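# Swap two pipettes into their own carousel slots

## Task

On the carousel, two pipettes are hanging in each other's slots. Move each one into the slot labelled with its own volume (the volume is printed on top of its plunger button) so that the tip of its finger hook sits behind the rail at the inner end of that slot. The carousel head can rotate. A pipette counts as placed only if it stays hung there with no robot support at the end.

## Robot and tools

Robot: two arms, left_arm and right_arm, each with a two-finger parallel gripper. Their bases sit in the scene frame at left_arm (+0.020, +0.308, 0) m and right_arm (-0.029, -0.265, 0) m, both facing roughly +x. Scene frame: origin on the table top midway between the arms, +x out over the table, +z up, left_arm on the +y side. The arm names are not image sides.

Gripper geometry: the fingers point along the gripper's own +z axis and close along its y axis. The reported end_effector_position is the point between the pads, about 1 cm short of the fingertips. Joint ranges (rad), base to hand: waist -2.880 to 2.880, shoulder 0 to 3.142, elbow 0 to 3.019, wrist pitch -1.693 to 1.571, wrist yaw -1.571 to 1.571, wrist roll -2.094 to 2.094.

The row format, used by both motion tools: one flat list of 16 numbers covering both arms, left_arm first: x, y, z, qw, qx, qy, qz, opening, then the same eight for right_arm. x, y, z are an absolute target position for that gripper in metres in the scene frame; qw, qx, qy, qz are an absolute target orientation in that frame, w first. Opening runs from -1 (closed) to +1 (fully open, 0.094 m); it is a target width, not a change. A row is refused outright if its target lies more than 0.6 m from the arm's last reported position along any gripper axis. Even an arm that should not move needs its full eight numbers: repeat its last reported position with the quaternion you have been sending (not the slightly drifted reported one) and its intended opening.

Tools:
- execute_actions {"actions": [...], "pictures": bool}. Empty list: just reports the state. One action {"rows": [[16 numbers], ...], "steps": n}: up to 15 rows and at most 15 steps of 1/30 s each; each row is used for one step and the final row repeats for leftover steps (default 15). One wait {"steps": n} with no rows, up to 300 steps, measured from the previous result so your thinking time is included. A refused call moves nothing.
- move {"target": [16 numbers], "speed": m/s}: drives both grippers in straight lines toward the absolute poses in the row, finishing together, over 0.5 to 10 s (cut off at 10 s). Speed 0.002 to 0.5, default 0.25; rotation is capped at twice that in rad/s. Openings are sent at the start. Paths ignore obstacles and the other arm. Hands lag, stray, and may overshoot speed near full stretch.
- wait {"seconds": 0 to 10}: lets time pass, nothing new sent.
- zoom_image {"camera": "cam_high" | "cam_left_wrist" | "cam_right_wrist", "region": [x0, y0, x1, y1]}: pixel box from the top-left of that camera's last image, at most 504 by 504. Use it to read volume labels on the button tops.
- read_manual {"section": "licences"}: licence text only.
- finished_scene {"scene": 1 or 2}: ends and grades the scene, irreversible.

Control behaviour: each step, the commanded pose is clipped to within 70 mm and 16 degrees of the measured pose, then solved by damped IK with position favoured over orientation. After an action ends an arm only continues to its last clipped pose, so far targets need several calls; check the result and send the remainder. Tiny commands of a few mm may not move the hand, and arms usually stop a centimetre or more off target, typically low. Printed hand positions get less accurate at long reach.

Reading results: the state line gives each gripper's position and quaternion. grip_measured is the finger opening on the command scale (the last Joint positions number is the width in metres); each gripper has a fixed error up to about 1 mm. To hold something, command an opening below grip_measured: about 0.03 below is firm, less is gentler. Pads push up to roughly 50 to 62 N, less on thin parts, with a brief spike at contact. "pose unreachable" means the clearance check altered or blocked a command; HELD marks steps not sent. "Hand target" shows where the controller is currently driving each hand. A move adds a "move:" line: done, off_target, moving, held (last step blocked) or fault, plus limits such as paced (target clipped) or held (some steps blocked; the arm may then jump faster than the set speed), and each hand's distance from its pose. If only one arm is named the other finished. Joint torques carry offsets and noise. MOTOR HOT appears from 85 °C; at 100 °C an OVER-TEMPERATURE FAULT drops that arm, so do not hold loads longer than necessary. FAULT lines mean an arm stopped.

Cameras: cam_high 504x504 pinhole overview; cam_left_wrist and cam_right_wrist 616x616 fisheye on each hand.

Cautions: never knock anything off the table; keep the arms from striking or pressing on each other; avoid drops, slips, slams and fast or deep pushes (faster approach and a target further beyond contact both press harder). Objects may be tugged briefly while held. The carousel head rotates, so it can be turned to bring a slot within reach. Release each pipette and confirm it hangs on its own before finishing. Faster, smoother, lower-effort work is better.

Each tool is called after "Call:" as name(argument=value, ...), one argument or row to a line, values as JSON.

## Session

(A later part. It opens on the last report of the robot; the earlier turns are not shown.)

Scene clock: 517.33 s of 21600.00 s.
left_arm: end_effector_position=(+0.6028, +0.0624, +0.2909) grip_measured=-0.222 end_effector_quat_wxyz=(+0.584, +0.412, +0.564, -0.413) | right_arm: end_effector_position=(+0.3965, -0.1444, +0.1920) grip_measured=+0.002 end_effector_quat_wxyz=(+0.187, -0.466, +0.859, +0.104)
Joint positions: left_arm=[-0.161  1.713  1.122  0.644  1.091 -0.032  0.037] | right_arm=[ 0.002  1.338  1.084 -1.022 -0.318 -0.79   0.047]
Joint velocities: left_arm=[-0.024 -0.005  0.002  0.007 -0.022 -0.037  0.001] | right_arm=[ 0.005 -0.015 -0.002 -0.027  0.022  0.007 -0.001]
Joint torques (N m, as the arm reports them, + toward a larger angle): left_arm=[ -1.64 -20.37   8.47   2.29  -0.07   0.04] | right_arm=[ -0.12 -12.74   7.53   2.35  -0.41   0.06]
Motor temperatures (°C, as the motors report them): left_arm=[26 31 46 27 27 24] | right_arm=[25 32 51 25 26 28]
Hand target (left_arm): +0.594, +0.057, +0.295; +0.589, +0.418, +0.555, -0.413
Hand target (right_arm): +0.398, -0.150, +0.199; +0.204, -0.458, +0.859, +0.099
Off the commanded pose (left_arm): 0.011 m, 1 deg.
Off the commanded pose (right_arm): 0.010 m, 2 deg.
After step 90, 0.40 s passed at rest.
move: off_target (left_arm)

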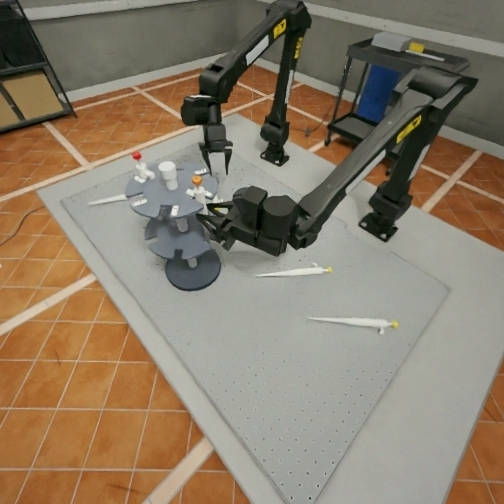

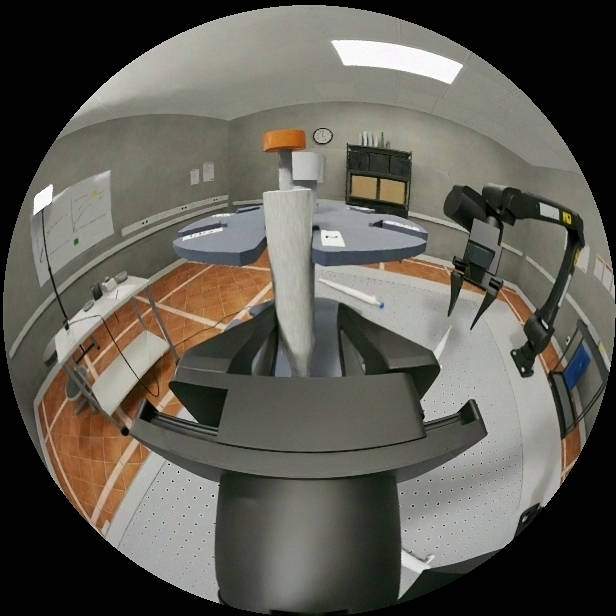

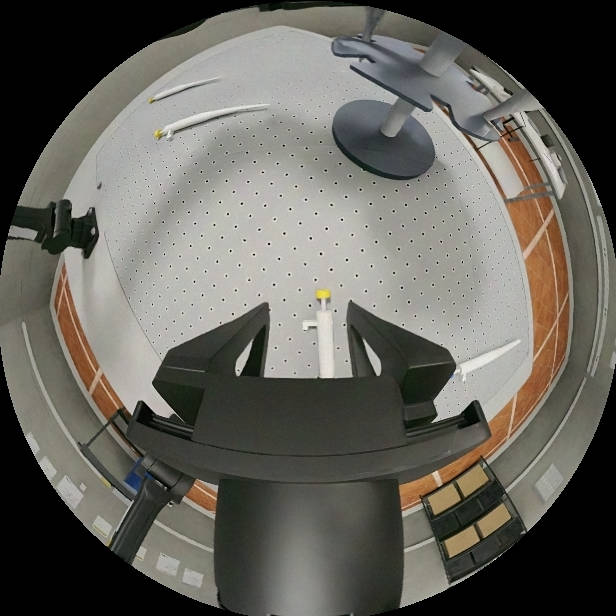

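Call:
move(
  target=[0.580,0.155,0.30,0.5893,0.4181,0.5549,-0.4126,-0.22,0.40,-0.15,0.20,0.2,-0.45,0.85,0.1,0.0],
  speed=0.12,
)

Call:
move(
  target=[0.345,0.560,0.080,-0.0664,-0.9099,0.3769,-0.1604,0.2,0.40,-0.15,0.20,0.2,-0.45,0.85,0.1,0.0],
  speed=0.3,
)

Scene clock: 529.03 s of 21600.00 s.
left_arm: end_effector_position=(+0.5873, +0.1552, +0.2991) grip_measured=-0.222 end_effector_quat_wxyz=(+0.588, +0.417, +0.558, -0.412) | right_arm: end_effector_position=(+0.3965, -0.1443, +0.1922) grip_measured=+0.002 end_effector_quat_wxyz=(+0.188, -0.465, +0.859, +0.105)
Joint positions: left_arm=[ 0.014  1.662  1.064  0.699  1.274 -0.066  0.037] | right_arm=[ 0.001  1.338  1.084 -1.022 -0.321 -0.79   0.047]
Joint velocities: left_arm=[-0.015 -0.015  0.007 -0.007 -0.007  0.022 -0.001] | right_arm=[-0.005 -0.005  0.007 -0.002  0.037 -0.066  0.   ]
Joint torques (N m, as the arm reports them, + toward a larger angle): left_arm=[  0.29 -18.04   8.34   1.78  -0.01  -0.02] | right_arm=[ -0.43 -11.38   8.13   2.04  -0.45   0.14]
Motor temperatures (°C, as the motors report them): left_arm=[26 32 45 27 27 24] | right_arm=[25 32 50 25 26 28]
Hand target (left_arm): +0.581, +0.155, +0.300; +0.589, +0.418, +0.555, -0.412
Hand target (right_arm): +0.400, -0.150, +0.200; +0.202, -0.456, +0.861, +0.101
Off the commanded pose (left_arm): 0.007 m, 0 deg.
Off the commanded pose (right_arm): 0.010 m, 2 deg.
After step 90, 7.50 s passed at rest.
move: done

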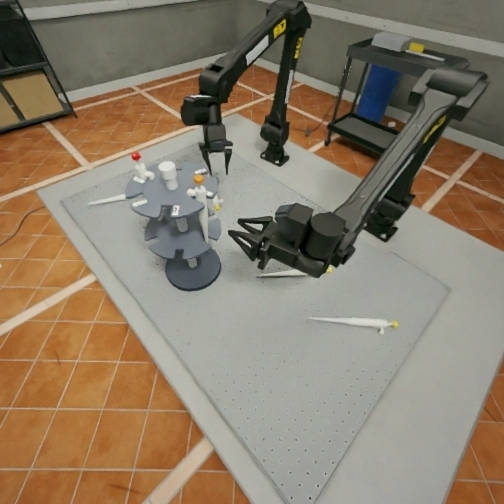

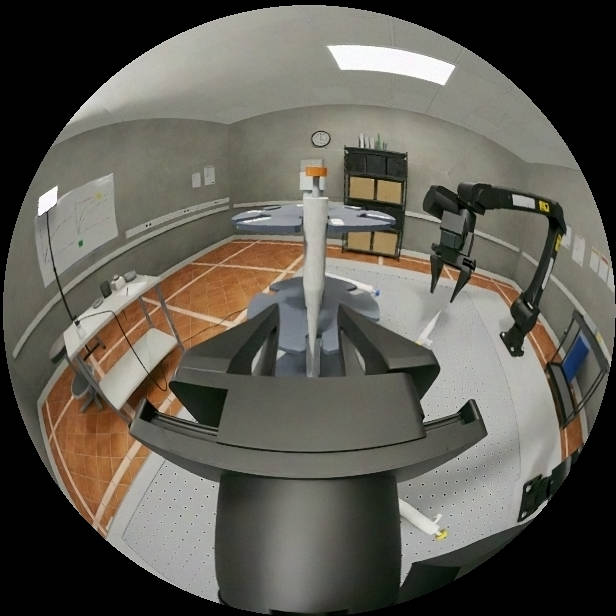

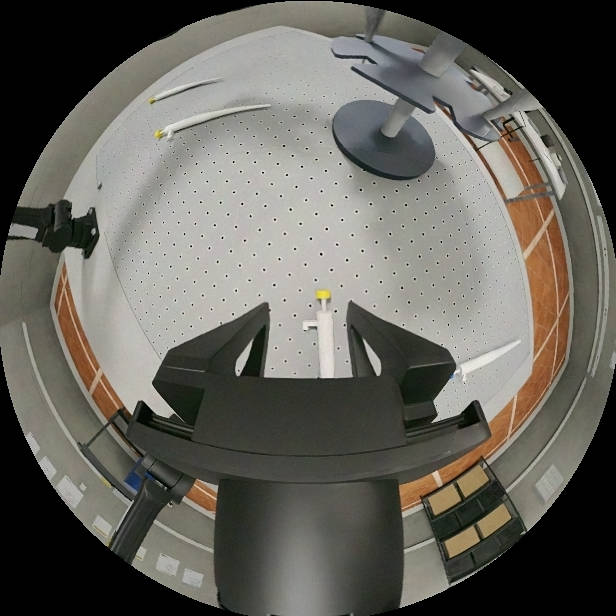

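Scene clock: 534.13 s of 21600.00 s.
left_arm: end_effector_position=(+0.5615, +0.1861, +0.2950) grip_measured=+0.198 end_effector_quat_wxyz=(+0.586, +0.503, +0.492, -0.401) | right_arm: end_effector_position=(+0.3965, -0.1443, +0.1922) grip_measured=+0.002 end_effector_quat_wxyz=(+0.188, -0.465, +0.859, +0.105)
Joint positions: left_arm=[0.087 1.663 1.064 0.699 1.49  0.095 0.056] | right_arm=[ 0.001  1.338  1.084 -1.022 -0.321 -0.79   0.047]
Joint velocities: left_arm=[-0.024  0.005  0.002 -0.007 -0.022 -0.11  -0.001] | right_arm=[-0.005  0.005  0.002 -0.002  0.051 -0.11   0.001]
Joint torques (N m, as the arm reports them, + toward a larger angle): left_arm=[ -1.03 -17.15   9.82   1.06  -0.17  -0.01] | right_arm=[ -0.36 -11.9    8.18   2.    -0.45   0.09]
Motor temperatures (°C, as the motors report them): left_arm=[26 31 45 27 27 24] | right_arm=[25 32 49 25 26 28]
Hand target (left_arm): +0.561, +0.182, +0.295; +0.584, +0.504, +0.492, -0.404
Hand target (right_arm): +0.400, -0.150, +0.200; +0.202, -0.456, +0.861, +0.101
Off the commanded pose (left_arm): 0.483 m, 151 deg; position and orientation clipped at the last step of the last action.
Off the commanded pose (right_arm): 0.010 m, 2 deg.
move: held (left_arm); limits=paced,held; held on 138 of 153 steps (left_arm), including the last (left_arm)
pose unreachable (left arm): on one or more control steps of this call this arm could not follow its commanded pose, so it was not sent that pose on those steps. On the call's last step it was still not sent that pose. It may still have moved: this result reports where it is.
cause: the commanded pose would bring two parts of the arm too close to each other (its wrist (the part past joint 4) and its wrist camera, with joints 5 (wrist yaw) and 6 (wrist roll) between them).

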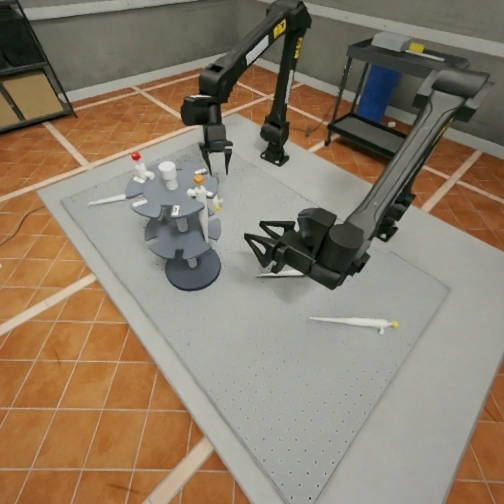

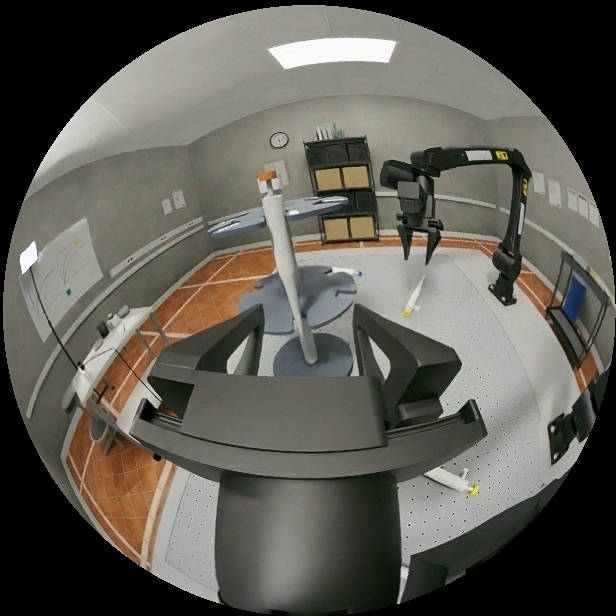

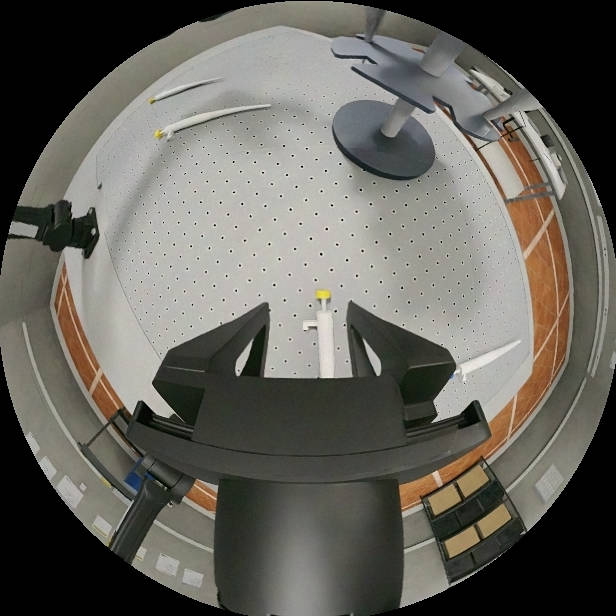

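Call:
move(
  target=[0.45,0.42,0.22,0.0864,-0.130,0.9877,0.0114,0.2,0.40,-0.15,0.20,0.2,-0.45,0.85,0.1,0.0],
  speed=0.3,
)

Call:
move(
  target=[0.345,0.560,0.080,-0.0664,-0.9099,0.3769,-0.1604,0.2,0.40,-0.15,0.20,0.2,-0.45,0.85,0.1,0.0],
  speed=0.3,
)

Scene clock: 541.53 s of 21600.00 s.
left_arm: end_effector_position=(+0.4364, +0.4151, +0.2031) grip_measured=+0.198 end_effector_quat_wxyz=(+0.073, -0.113, +0.991, +0.015) | right_arm: end_effector_position=(+0.3965, -0.1443, +0.1922) grip_measured=+0.002 end_effector_quat_wxyz=(+0.188, -0.465, +0.859, +0.105)
Joint positions: left_arm=[ 0.243  1.382  1.201 -1.241 -0.01   0.022  0.056] | right_arm=[ 0.001  1.338  1.084 -1.022 -0.321 -0.79   0.047]
Joint velocities: left_arm=[-0.005 -0.015  0.002  0.002 -0.066  0.007 -0.001] | right_arm=[-0.015 -0.005  0.007 -0.002 -0.051 -0.007 -0.   ]
Joint torques (N m, as the arm reports them, + toward a larger angle): left_arm=[  0.41 -11.5   16.66  -0.2   -0.19  -0.04] | right_arm=[ -0.37 -12.13   8.04   2.09  -0.39   0.14]
Motor temperatures (°C, as the motors report them): left_arm=[26 31 46 26 27 24] | right_arm=[25 32 49 25 26 28]
Hand target (left_arm): +0.451, +0.423, +0.219; +0.085, -0.123, +0.989, +0.018
Hand target (right_arm): +0.400, -0.150, +0.200; +0.202, -0.456, +0.861, +0.101
Off the commanded pose (left_arm): 0.022 m, 3 deg.
Off the commanded pose (right_arm): 0.010 m, 2 deg.
After step 90, 0.27 s passed at rest.
move: off_target (left_arm)

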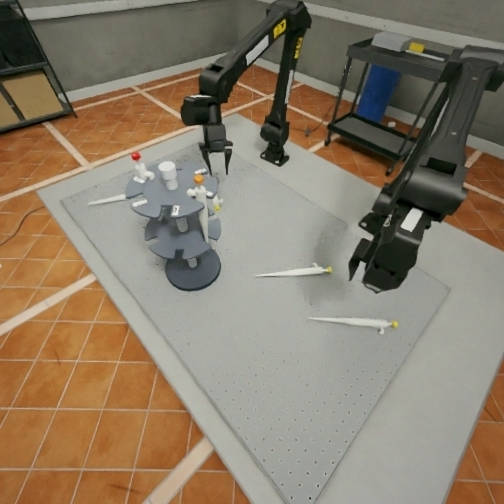

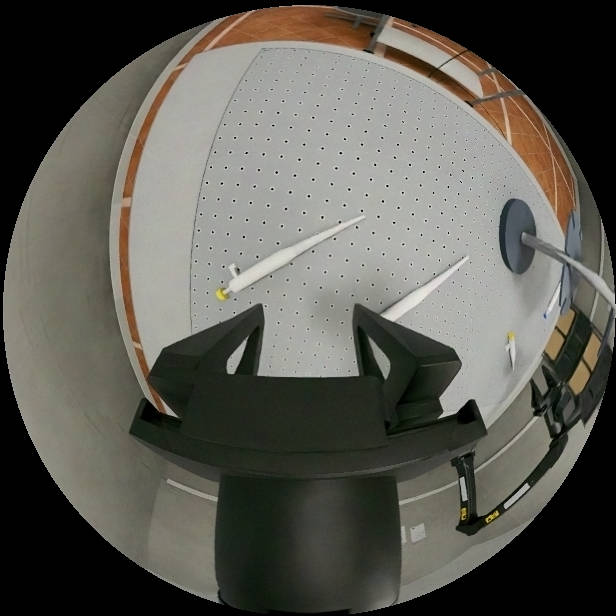

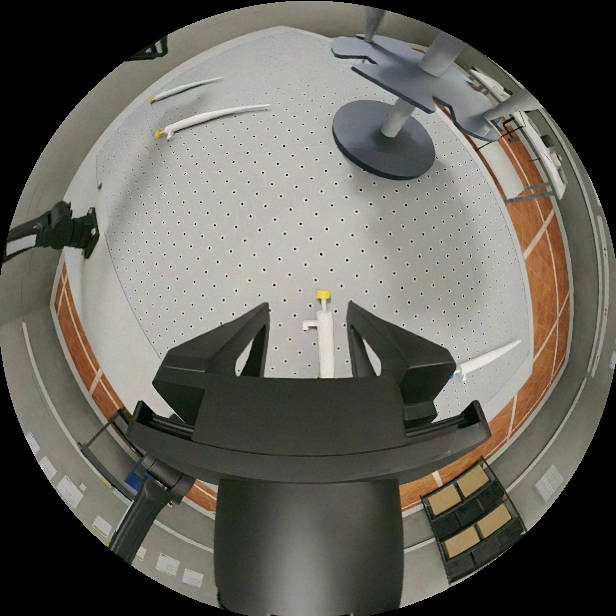

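Scene clock: 545.70 s of 21600.00 s.
left_arm: end_effector_position=(+0.3492, +0.5622, +0.0929) grip_measured=+0.198 end_effector_quat_wxyz=(+0.057, +0.906, -0.387, +0.160) | right_arm: end_effector_position=(+0.3965, -0.1443, +0.1922) grip_measured=+0.002 end_effector_quat_wxyz=(+0.188, -0.465, +0.859, +0.105)
Joint positions: left_arm=[ 0.791  1.529  1.03  -1.062  0.342 -1.538  0.056] | right_arm=[ 0.001  1.338  1.084 -1.022 -0.321 -0.79   0.047]
Joint velocities: left_arm=[-0.005 -0.005  0.002  0.017 -0.051  0.007  0.   ] | right_arm=[ 0.005 -0.015  0.007 -0.007  0.037 -0.037  0.   ]
Joint torques (N m, as the arm reports them, + toward a larger angle): left_arm=[ -0.09 -11.3    7.65   0.81   0.21  -0.08] | right_arm=[ -0.59 -11.59   8.02   2.05  -0.41   0.1 ]
Motor temperatures (°C, as the motors report them): left_arm=[26 31 46 26 27 24] | right_arm=[25 32 49 25 26 28]
Hand target (left_arm): +0.345, +0.561, +0.080; +0.068, +0.910, -0.377, +0.157
Hand target (right_arm): +0.400, -0.150, +0.200; +0.202, -0.456, +0.861, +0.101
Off the commanded pose (left_arm): 0.014 m, 2 deg.
Off the commanded pose (right_arm): 0.010 m, 2 deg.
move: off_target (left_arm)

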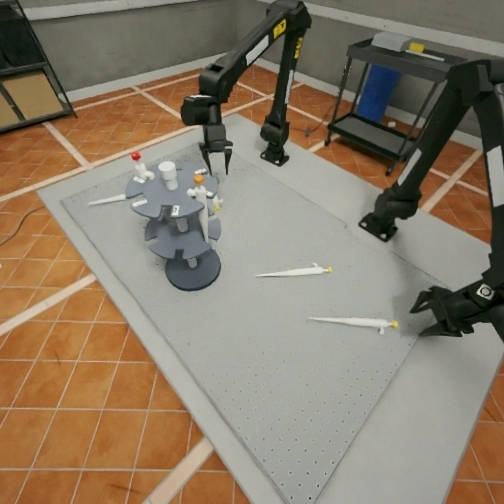

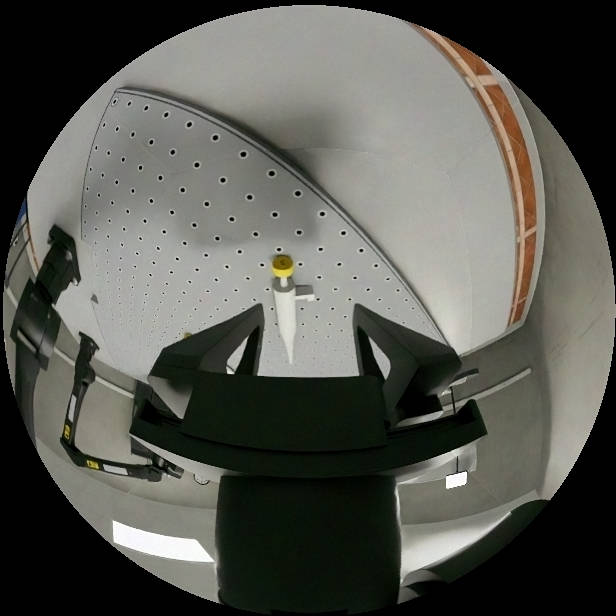

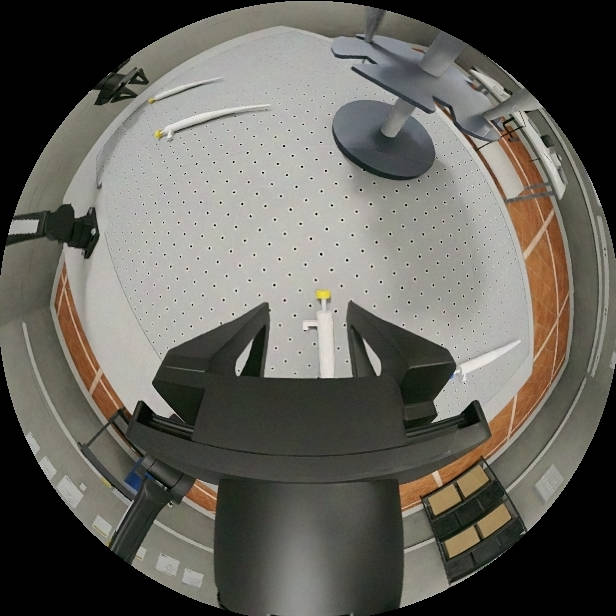

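Call:
zoom_image(
  camera="cam_left_wrist",
  region=[258, 245, 308, 285],
)

Region (258, 245, 308, 285) of cam_left_wrist's 616x616 image, scaled by 10.080, with more detail than that image has; it fills the top 403 rows of this view, and the rest is white.

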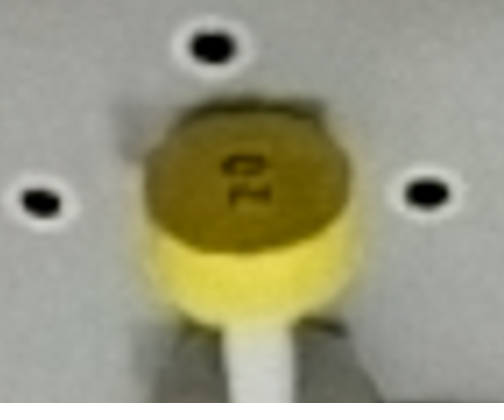

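Call:
move(
  target=[0.41,0.49,0.12,0,-0.30,0.954,0,-0.3,0.40,-0.15,0.20,0.2,-0.45,0.85,0.1,0.0],
  speed=0.4,
)

Call:
move(
  target=[0.450,0.441,0.06,0,0.3827,0.9239,0,-0.3,0.40,-0.12,0.25,0.6533,-0.6533,0.2706,-0.2706,-0.1],
  speed=0.4,
)

Scene clock: 557.10 s of 21600.00 s.
left_arm: end_effector_position=(+0.3897, +0.4813, +0.1025) grip_measured=-0.298 end_effector_quat_wxyz=(-0.022, -0.307, +0.951, -0.004) | right_arm: end_effector_position=(+0.3964, -0.1442, +0.1922) grip_measured=+0.002 end_effector_quat_wxyz=(+0.188, -0.465, +0.859, +0.105)
Joint positions: left_arm=[ 0.434  1.529  1.087 -1.174  0.003 -0.183  0.033] | right_arm=[ 0.001  1.338  1.084 -1.022 -0.322 -0.79   0.047]
Joint velocities: left_arm=[-0.005 -0.005 -0.002 -0.002  0.037  0.022 -0.   ] | right_arm=[ 0.005 -0.015  0.002  0.007 -0.007 -0.022 -0.   ]
Joint torques (N m, as the arm reports them, + toward a larger angle): left_arm=[ -1.05 -13.89  14.48  -0.01  -0.11   0.12] | right_arm=[ -0.29 -12.19   8.08   1.96  -0.41   0.1 ]
Motor temperatures (°C, as the motors report them): left_arm=[26 31 45 26 27 24] | right_arm=[25 32 49 25 26 28]
Hand target (left_arm): +0.409, +0.489, +0.121; +0.002, -0.300, +0.954, -0.000
Hand target (right_arm): +0.400, -0.150, +0.200; +0.202, -0.456, +0.861, +0.101
Off the commanded pose (left_arm): 0.028 m, 3 deg.
Off the commanded pose (right_arm): 0.010 m, 2 deg.
After step 90, 5.57 s passed at rest.
move: off_target (left_arm)

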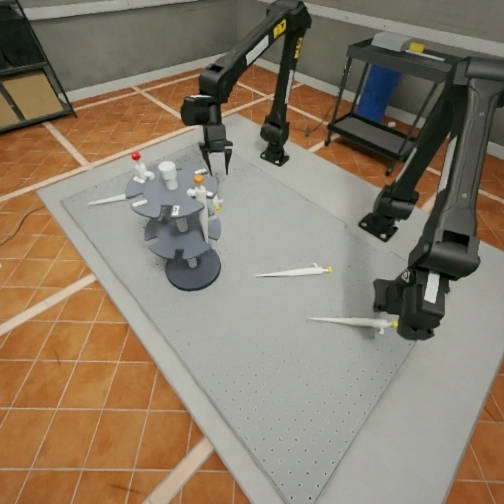

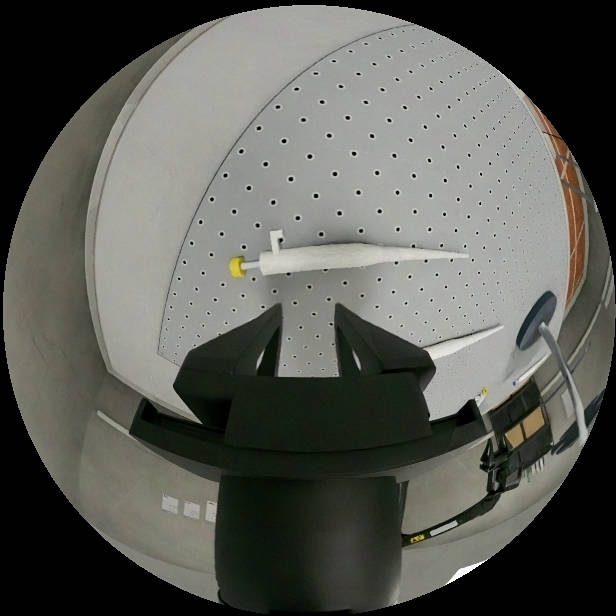

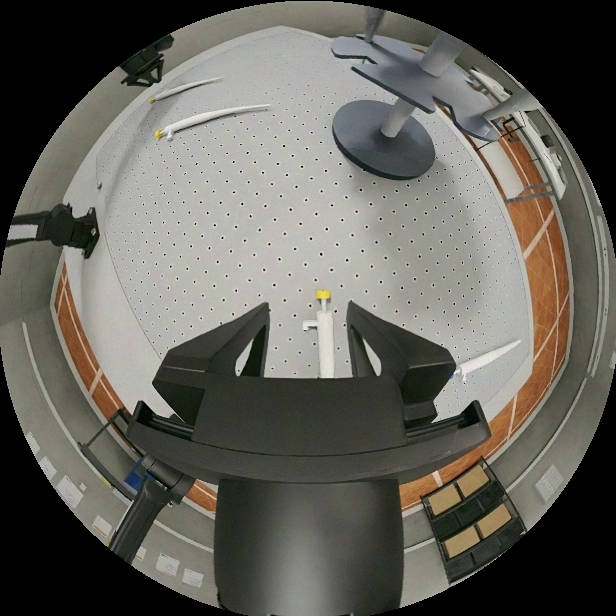

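Scene clock: 559.97 s of 21600.00 s.
left_arm: end_effector_position=(+0.4349, +0.4393, +0.0616) grip_measured=-0.298 end_effector_quat_wxyz=(-0.007, +0.374, +0.928, -0.004) | right_arm: end_effector_position=(+0.3996, -0.1142, +0.2527) grip_measured=-0.099 end_effector_quat_wxyz=(+0.652, -0.657, +0.270, -0.265)
Joint positions: left_arm=[ 0.3    1.629  1.087 -1.045 -0.002  1.073  0.033] | right_arm=[-0.06   1.205  0.48   0.714 -0.701 -1.573  0.042]
Joint velocities: left_arm=[-0.015  0.015  0.002 -0.002  0.051  0.066 -0.001] | right_arm=[-0.015 -0.015 -0.002  0.007 -0.007  0.051  0.   ]
Joint torques (N m, as the arm reports them, + toward a larger angle): left_arm=[ -1.   -13.44  11.59   0.6    0.12   0.12] | right_arm=[ 0.27 -4.71  6.5   3.58 -0.2   0.01]
Motor temperatures (°C, as the motors report them): left_arm=[26 31 45 26 27 24] | right_arm=[25 32 49 25 26 28]
Hand target (left_arm): +0.449, +0.440, +0.060; +0.001, +0.382, +0.924, +0.000
Hand target (right_arm): +0.401, -0.120, +0.248; +0.650, -0.656, +0.269, -0.273
Off the commanded pose (left_arm): 0.015 m, 1 deg.
Off the commanded pose (right_arm): 0.006 m, 1 deg.
move: off_target (left_arm)

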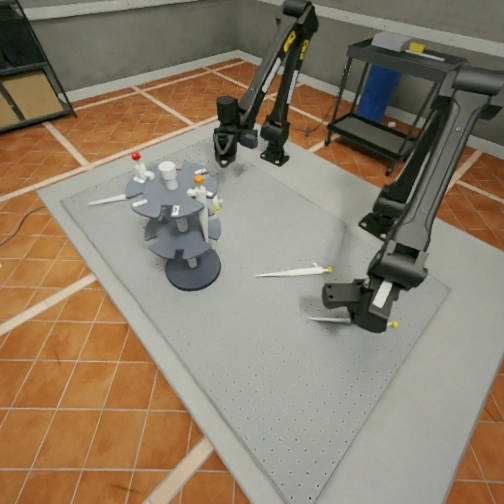

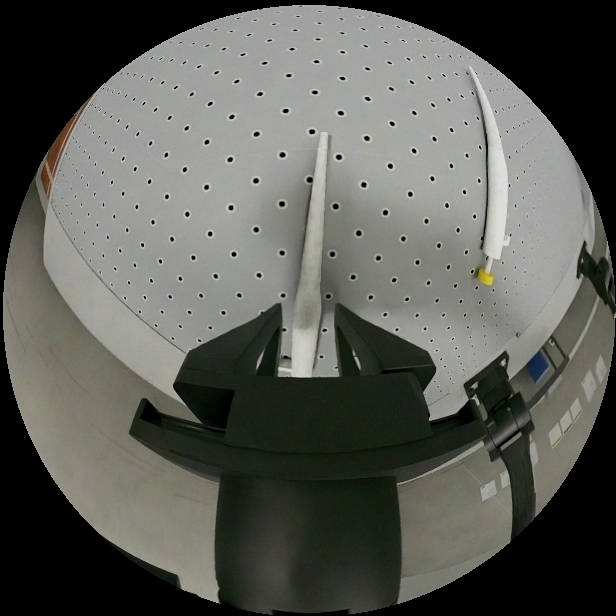

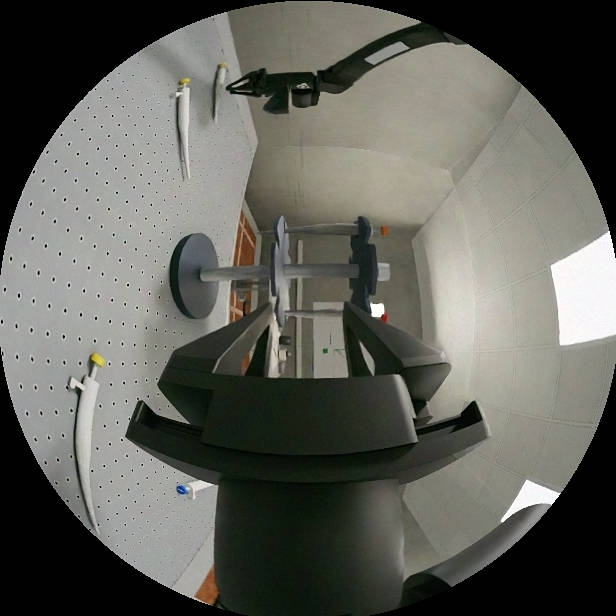

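Call:
execute_actions(
  actions=[],
)

Scene clock: 579.07 s of 21600.00 s.
left_arm: end_effector_position=(+0.4349, +0.4393, +0.0616) grip_measured=-0.298 end_effector_quat_wxyz=(-0.007, +0.375, +0.927, -0.004) | right_arm: end_effector_position=(+0.3996, -0.1142, +0.2527) grip_measured=-0.099 end_effector_quat_wxyz=(+0.652, -0.657, +0.270, -0.265)
Joint positions: left_arm=[ 0.3    1.629  1.087 -1.045 -0.002  1.075  0.033] | right_arm=[-0.06   1.205  0.48   0.714 -0.701 -1.574  0.042]
Joint velocities: left_arm=[-0.005 -0.015 -0.002  0.022  0.022 -0.022 -0.001] | right_arm=[-0.005  0.005 -0.022 -0.012  0.051  0.022  0.   ]
Joint torques (N m, as the arm reports them, + toward a larger angle): left_arm=[ -1.36 -13.53  11.49   0.6    0.16   0.09] | right_arm=[-0.29 -4.58  6.58  3.51 -0.2   0.01]
Motor temperatures (°C, as the motors report them): left_arm=[26 30 46 26 27 24] | right_arm=[25 31 47 26 26 28]
Hand target (left_arm): +0.449, +0.440, +0.060; +0.001, +0.382, +0.924, +0.000
Hand target (right_arm): +0.401, -0.120, +0.248; +0.650, -0.656, +0.269, -0.273
Off the commanded pose (left_arm): 0.015 m, 1 deg.
Off the commanded pose (right_arm): 0.006 m, 1 deg.
Steps of this call (steps 1 to 90: nothing new was sent; then 16.10 s passed at rest). Readings (end_effector_position):
1: left_arm (+0.4349, +0.4393, +0.0616) | right_arm (+0.3996, -0.1142, +0.2527)
2: left_arm (+0.4349, +0.4393, +0.0616) | right_arm (+0.3996, -0.1142, +0.2527)
4: left_arm (+0.4349, +0.4393, +0.0616) | right_arm (+0.3996, -0.1142, +0.2527)
8: left_arm (+0.4349, +0.4393, +0.0616) | right_arm (+0.3996, -0.1142, +0.2527)
90: the state above

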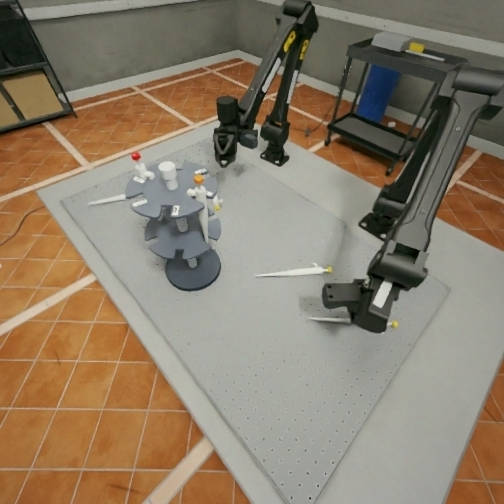

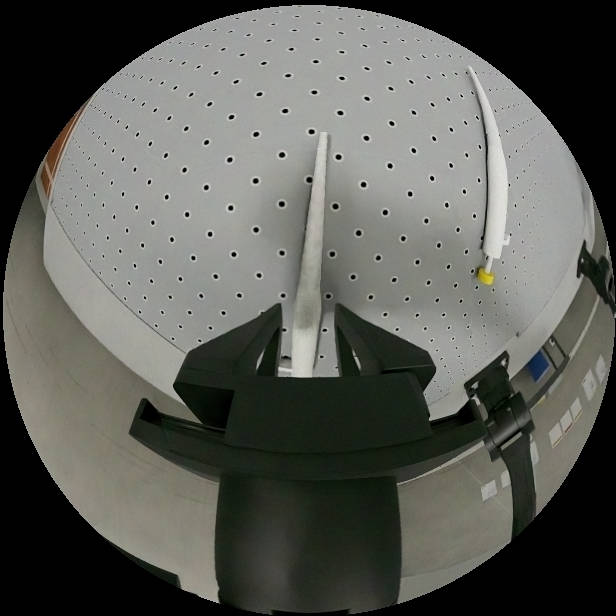

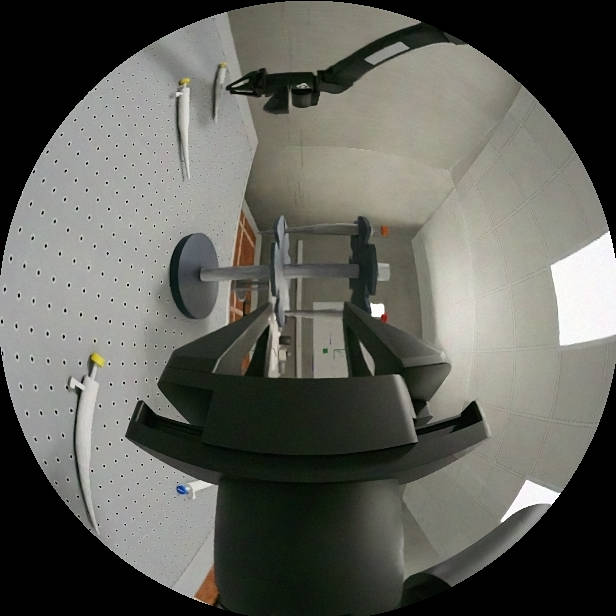

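Call:
move(
  target=[0.467,0.421,0.045,0,0.4147,0.91,0,-0.3,0.40,-0.12,0.25,0.6533,-0.6533,0.2706,-0.2706,-0.1],
  speed=0.1,
)

Scene clock: 584.77 s of 21600.00 s.
left_arm: end_effector_position=(+0.4444, +0.4168, +0.0395) grip_measured=-0.298 end_effector_quat_wxyz=(-0.016, +0.408, +0.913, -0.012) | right_arm: end_effector_position=(+0.3994, -0.1139, +0.2534) grip_measured=-0.099 end_effector_quat_wxyz=(+0.653, -0.656, +0.269, -0.266)
Joint positions: left_arm=[ 0.244  1.682  1.087 -1.016 -0.002  1.093  0.033] | right_arm=[-0.06   1.205  0.48   0.717 -0.703 -1.574  0.042]
Joint velocities: left_arm=[-0.005  0.005 -0.002  0.012  0.037 -0.007  0.   ] | right_arm=[-0.005 -0.015  0.002  0.002 -0.081  0.051 -0.001]
Joint torques (N m, as the arm reports them, + toward a larger angle): left_arm=[ -1.51 -13.89  12.69   0.36   0.14   0.13] | right_arm=[-0.27 -5.48  6.34  3.69 -0.19  0.15]
Motor temperatures (°C, as the motors report them): left_arm=[26 30 46 26 27 24] | right_arm=[25 30 47 26 26 28]
Hand target (left_arm): +0.466, +0.420, +0.046; +0.000, +0.415, +0.910, +0.000
Hand target (right_arm): +0.400, -0.120, +0.250; +0.653, -0.654, +0.271, -0.271
Off the commanded pose (left_arm): 0.024 m, 2 deg.
Off the commanded pose (right_arm): 0.007 m, 1 deg.
After step 90, 1.90 s passed at rest.
move: off_target (left_arm)

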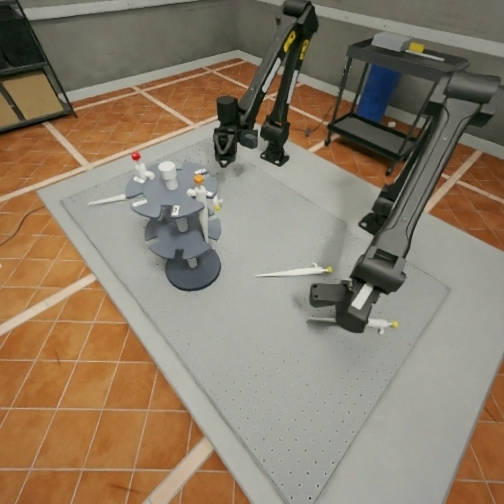

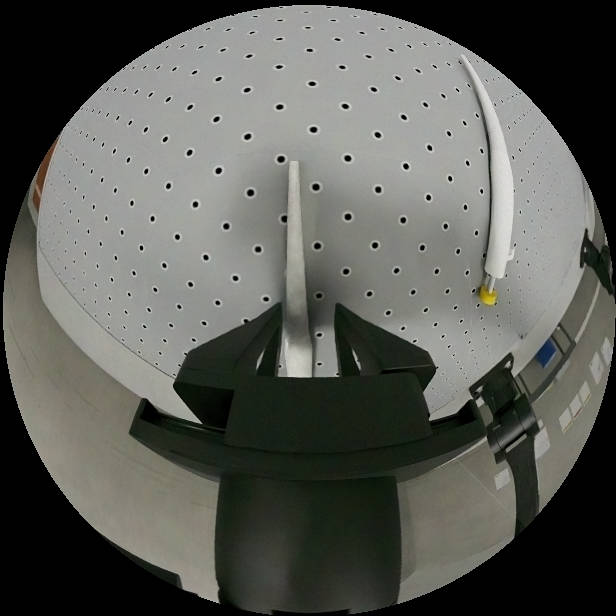

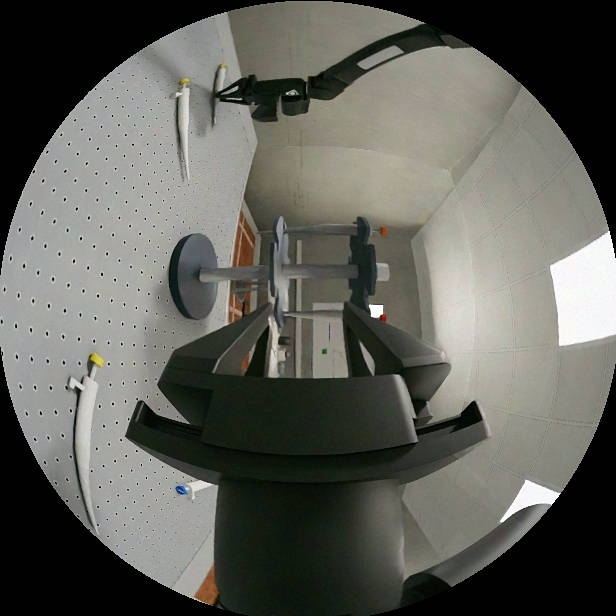

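Call:
move(
  target=[0.481,0.420,0.035,0,0.4067,0.9135,0,-0.3,0.40,-0.12,0.25,0.6533,-0.6533,0.2706,-0.2706,-0.1],
  speed=0.08,
)

Scene clock: 588.40 s of 21600.00 s.
left_arm: end_effector_position=(+0.4562, +0.4178, +0.0306) grip_measured=-0.298 end_effector_quat_wxyz=(-0.016, +0.407, +0.913, -0.011) | right_arm: end_effector_position=(+0.3994, -0.1139, +0.2534) grip_measured=-0.099 end_effector_quat_wxyz=(+0.653, -0.656, +0.268, -0.266)
Joint positions: left_arm=[ 0.24   1.722  1.113 -1.001 -0.002  1.085  0.033] | right_arm=[-0.06   1.205  0.48   0.718 -0.703 -1.574  0.042]
Joint velocities: left_arm=[ 0.005 -0.005  0.002 -0.002 -0.007 -0.007 -0.001] | right_arm=[ 0.005 -0.015  0.007  0.002  0.007 -0.037 -0.001]
Joint torques (N m, as the arm reports them, + toward a larger angle): left_arm=[ -1.58 -14.16  13.11   0.48   0.14  -0.03] | right_arm=[-0.53 -4.99  6.48  3.68 -0.19  0.16]
Motor temperatures (°C, as the motors report them): left_arm=[26 30 46 26 27 24] | right_arm=[25 30 47 26 26 28]
Hand target (left_arm): +0.480, +0.419, +0.036; +0.000, +0.407, +0.914, -0.000
Hand target (right_arm): +0.400, -0.120, +0.250; +0.653, -0.653, +0.271, -0.271
Off the commanded pose (left_arm): 0.025 m, 2 deg.
Off the commanded pose (right_arm): 0.007 m, 1 deg.
move: off_target (left_arm)

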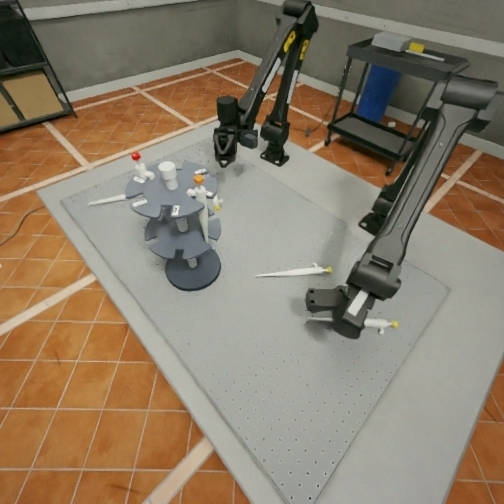

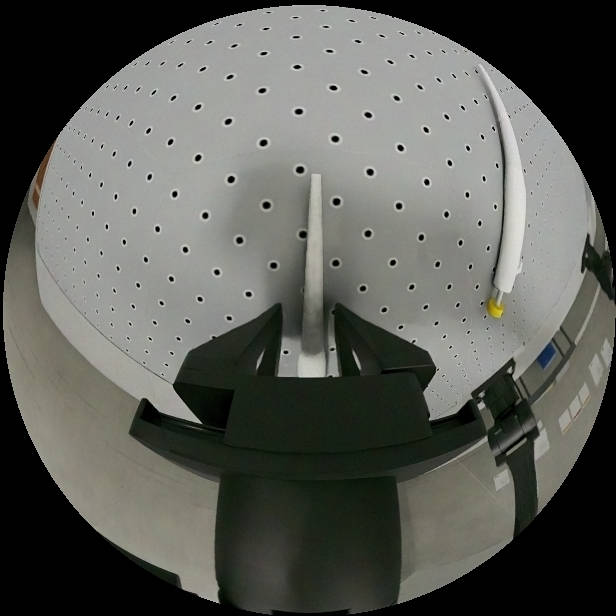

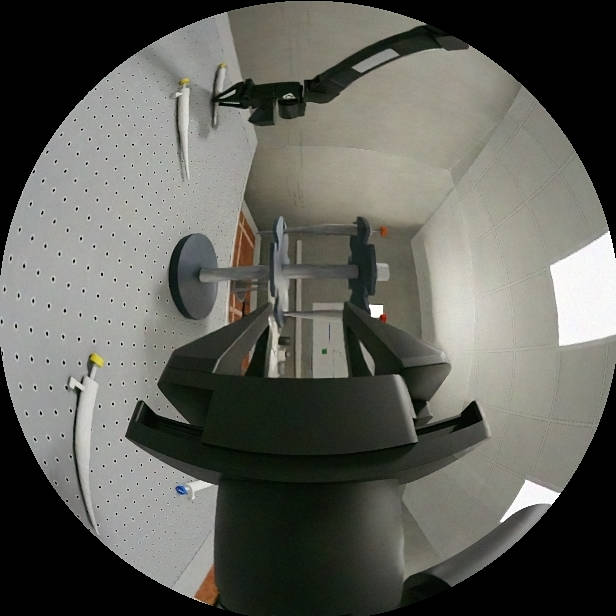

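Centered. Descend.

Call:
move(
  target=[0.478,0.420,0.016,0,0.4067,0.9135,0,-0.3,0.40,-0.12,0.25,0.6533,-0.6533,0.2706,-0.2706,-0.1],
  speed=0.04,
)

Scene clock: 591.37 s of 21600.00 s.
left_arm: end_effector_position=(+0.4660, +0.4202, +0.0250) grip_measured=-0.299 end_effector_quat_wxyz=(-0.003, +0.407, +0.914, -0.001) | right_arm: end_effector_position=(+0.3994, -0.1139, +0.2534) grip_measured=-0.099 end_effector_quat_wxyz=(+0.653, -0.656, +0.268, -0.266)
Joint positions: left_arm=[ 0.24   1.734  1.113 -0.955 -0.002  1.085  0.033] | right_arm=[-0.06   1.205  0.48   0.718 -0.703 -1.574  0.042]
Joint velocities: left_arm=[-0.005 -0.005  0.007 -0.002  0.022 -0.007 -0.   ] | right_arm=[-0.005  0.005 -0.012 -0.002  0.037 -0.022 -0.001]
Joint torques (N m, as the arm reports them, + toward a larger angle): left_arm=[ -1.11 -13.96  10.59   0.7    0.11  -0.02] | right_arm=[-0.52 -5.43  6.46  3.46 -0.18  0.12]
Motor temperatures (°C, as the motors report them): left_arm=[26 30 46 26 27 24] | right_arm=[25 30 47 26 26 28]
Hand target (left_arm): +0.478, +0.420, +0.016; +0.000, +0.407, +0.914, -0.000
Hand target (right_arm): +0.400, -0.120, +0.250; +0.653, -0.654, +0.271, -0.271
Off the commanded pose (left_arm): 0.015 m, 0 deg.
Off the commanded pose (right_arm): 0.007 m, 1 deg.
move: off_target (left_arm)

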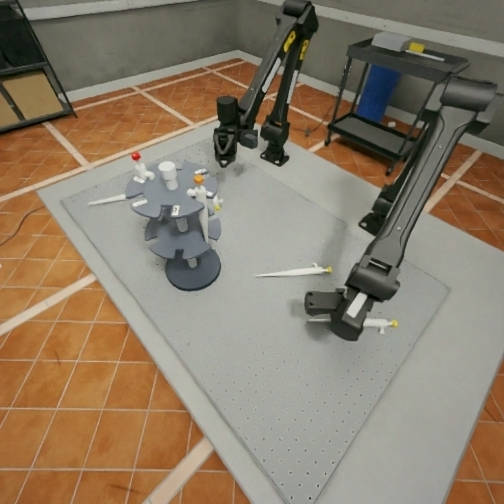

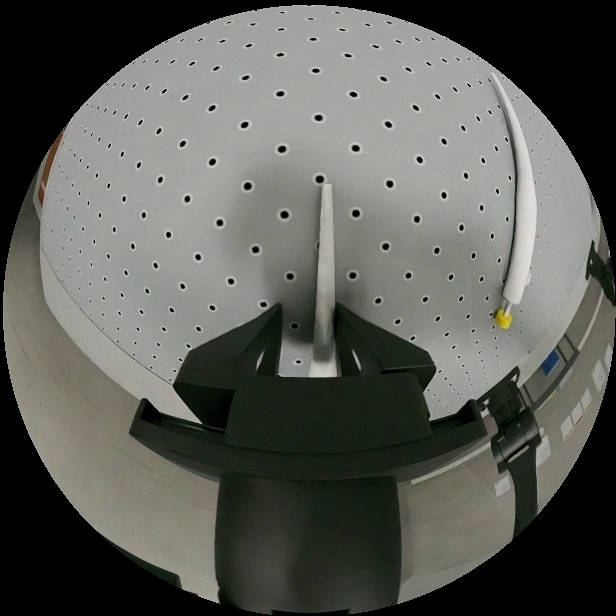

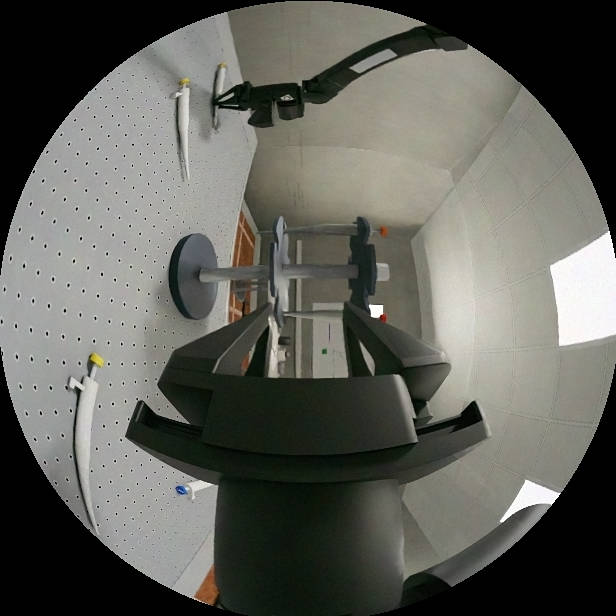

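Call:
execute_actions(
  actions=[
    {"rows": [[0.474,0.416,0.012,0,0.4067,0.9135,0,-0.78,0.40,-0.12,0.25,0.6533,-0.6533,0.2706,-0.2706,-0.1]], "steps": 15},
  ],
)

Scene clock: 593.77 s of 21600.00 s.
left_arm: end_effector_position=(+0.4706, +0.4203, +0.0249) grip_measured=-0.760 end_effector_quat_wxyz=(+0.004, +0.405, +0.914, +0.004) | right_arm: end_effector_position=(+0.3994, -0.1139, +0.2534) grip_measured=-0.099 end_effector_quat_wxyz=(+0.653, -0.656, +0.268, -0.266)
Joint positions: left_arm=[ 0.238  1.734  1.113 -0.937 -0.002  1.079  0.011] | right_arm=[-0.06   1.205  0.48   0.718 -0.703 -1.574  0.042]
Joint velocities: left_arm=[ 0.005 -0.005  0.002  0.002  0.022  0.007 -0.001] | right_arm=[-0.005 -0.005  0.002  0.007 -0.007 -0.037 -0.   ]
Joint torques (N m, as the arm reports them, + toward a larger angle): left_arm=[ -1.26 -13.84   8.96   0.65   0.1    0.  ] | right_arm=[-0.57 -5.15  6.38  3.56 -0.15  0.17]
Motor temperatures (°C, as the motors report them): left_arm=[26 30 46 26 27 24] | right_arm=[25 30 47 26 26 28]
Hand target (left_arm): +0.473, +0.416, +0.012; -0.000, +0.407, +0.914, +0.000
Hand target (right_arm): +0.400, -0.120, +0.250; +0.653, -0.654, +0.271, -0.271
Off the commanded pose (left_arm): 0.014 m, 1 deg.
Off the commanded pose (right_arm): 0.007 m, 1 deg.
Steps of this call (steps 1 to 57: nothing new was sent; steps 58 to 72: all 15 steps of this action). Readings (end_effector_position):
58: left_arm (+0.4666, +0.4202, +0.0250) | right_arm (+0.3994, -0.1139, +0.2534)
59: left_arm (+0.4680, +0.4206, +0.0250) | right_arm (+0.3994, -0.1139, +0.2534)
61: left_arm (+0.4701, +0.4206, +0.0250) | right_arm (+0.3994, -0.1139, +0.2534)
65: left_arm (+0.4706, +0.4203, +0.0249) | right_arm (+0.3994, -0.1139, +0.2534)
72: the state above

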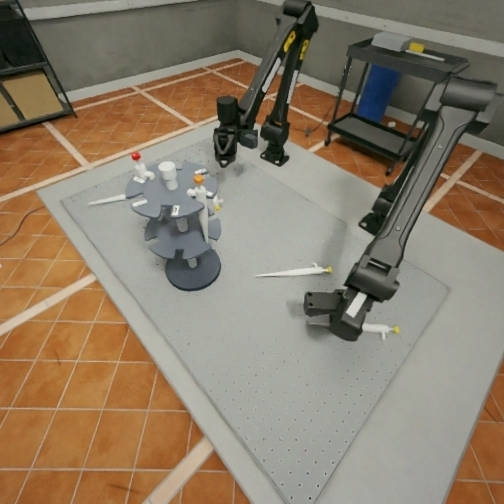

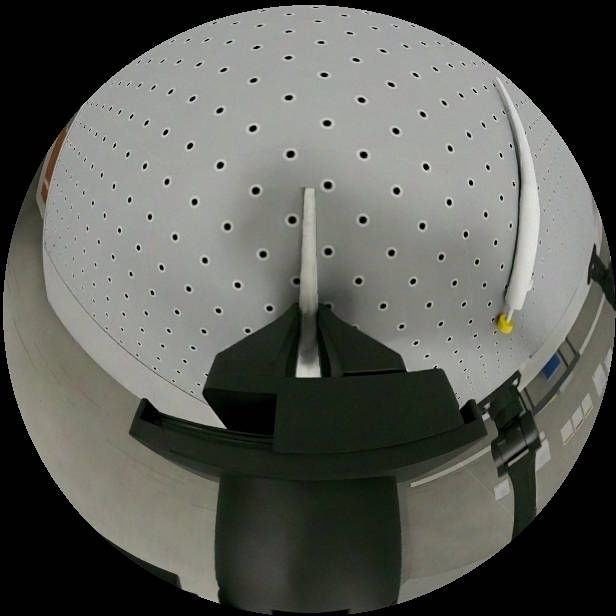

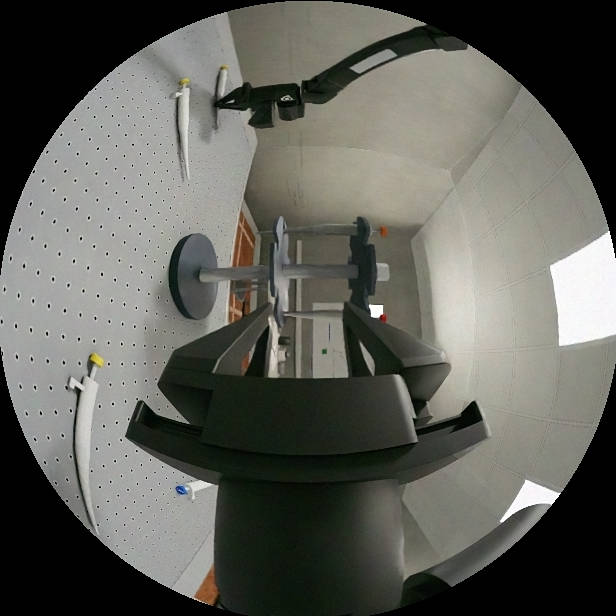

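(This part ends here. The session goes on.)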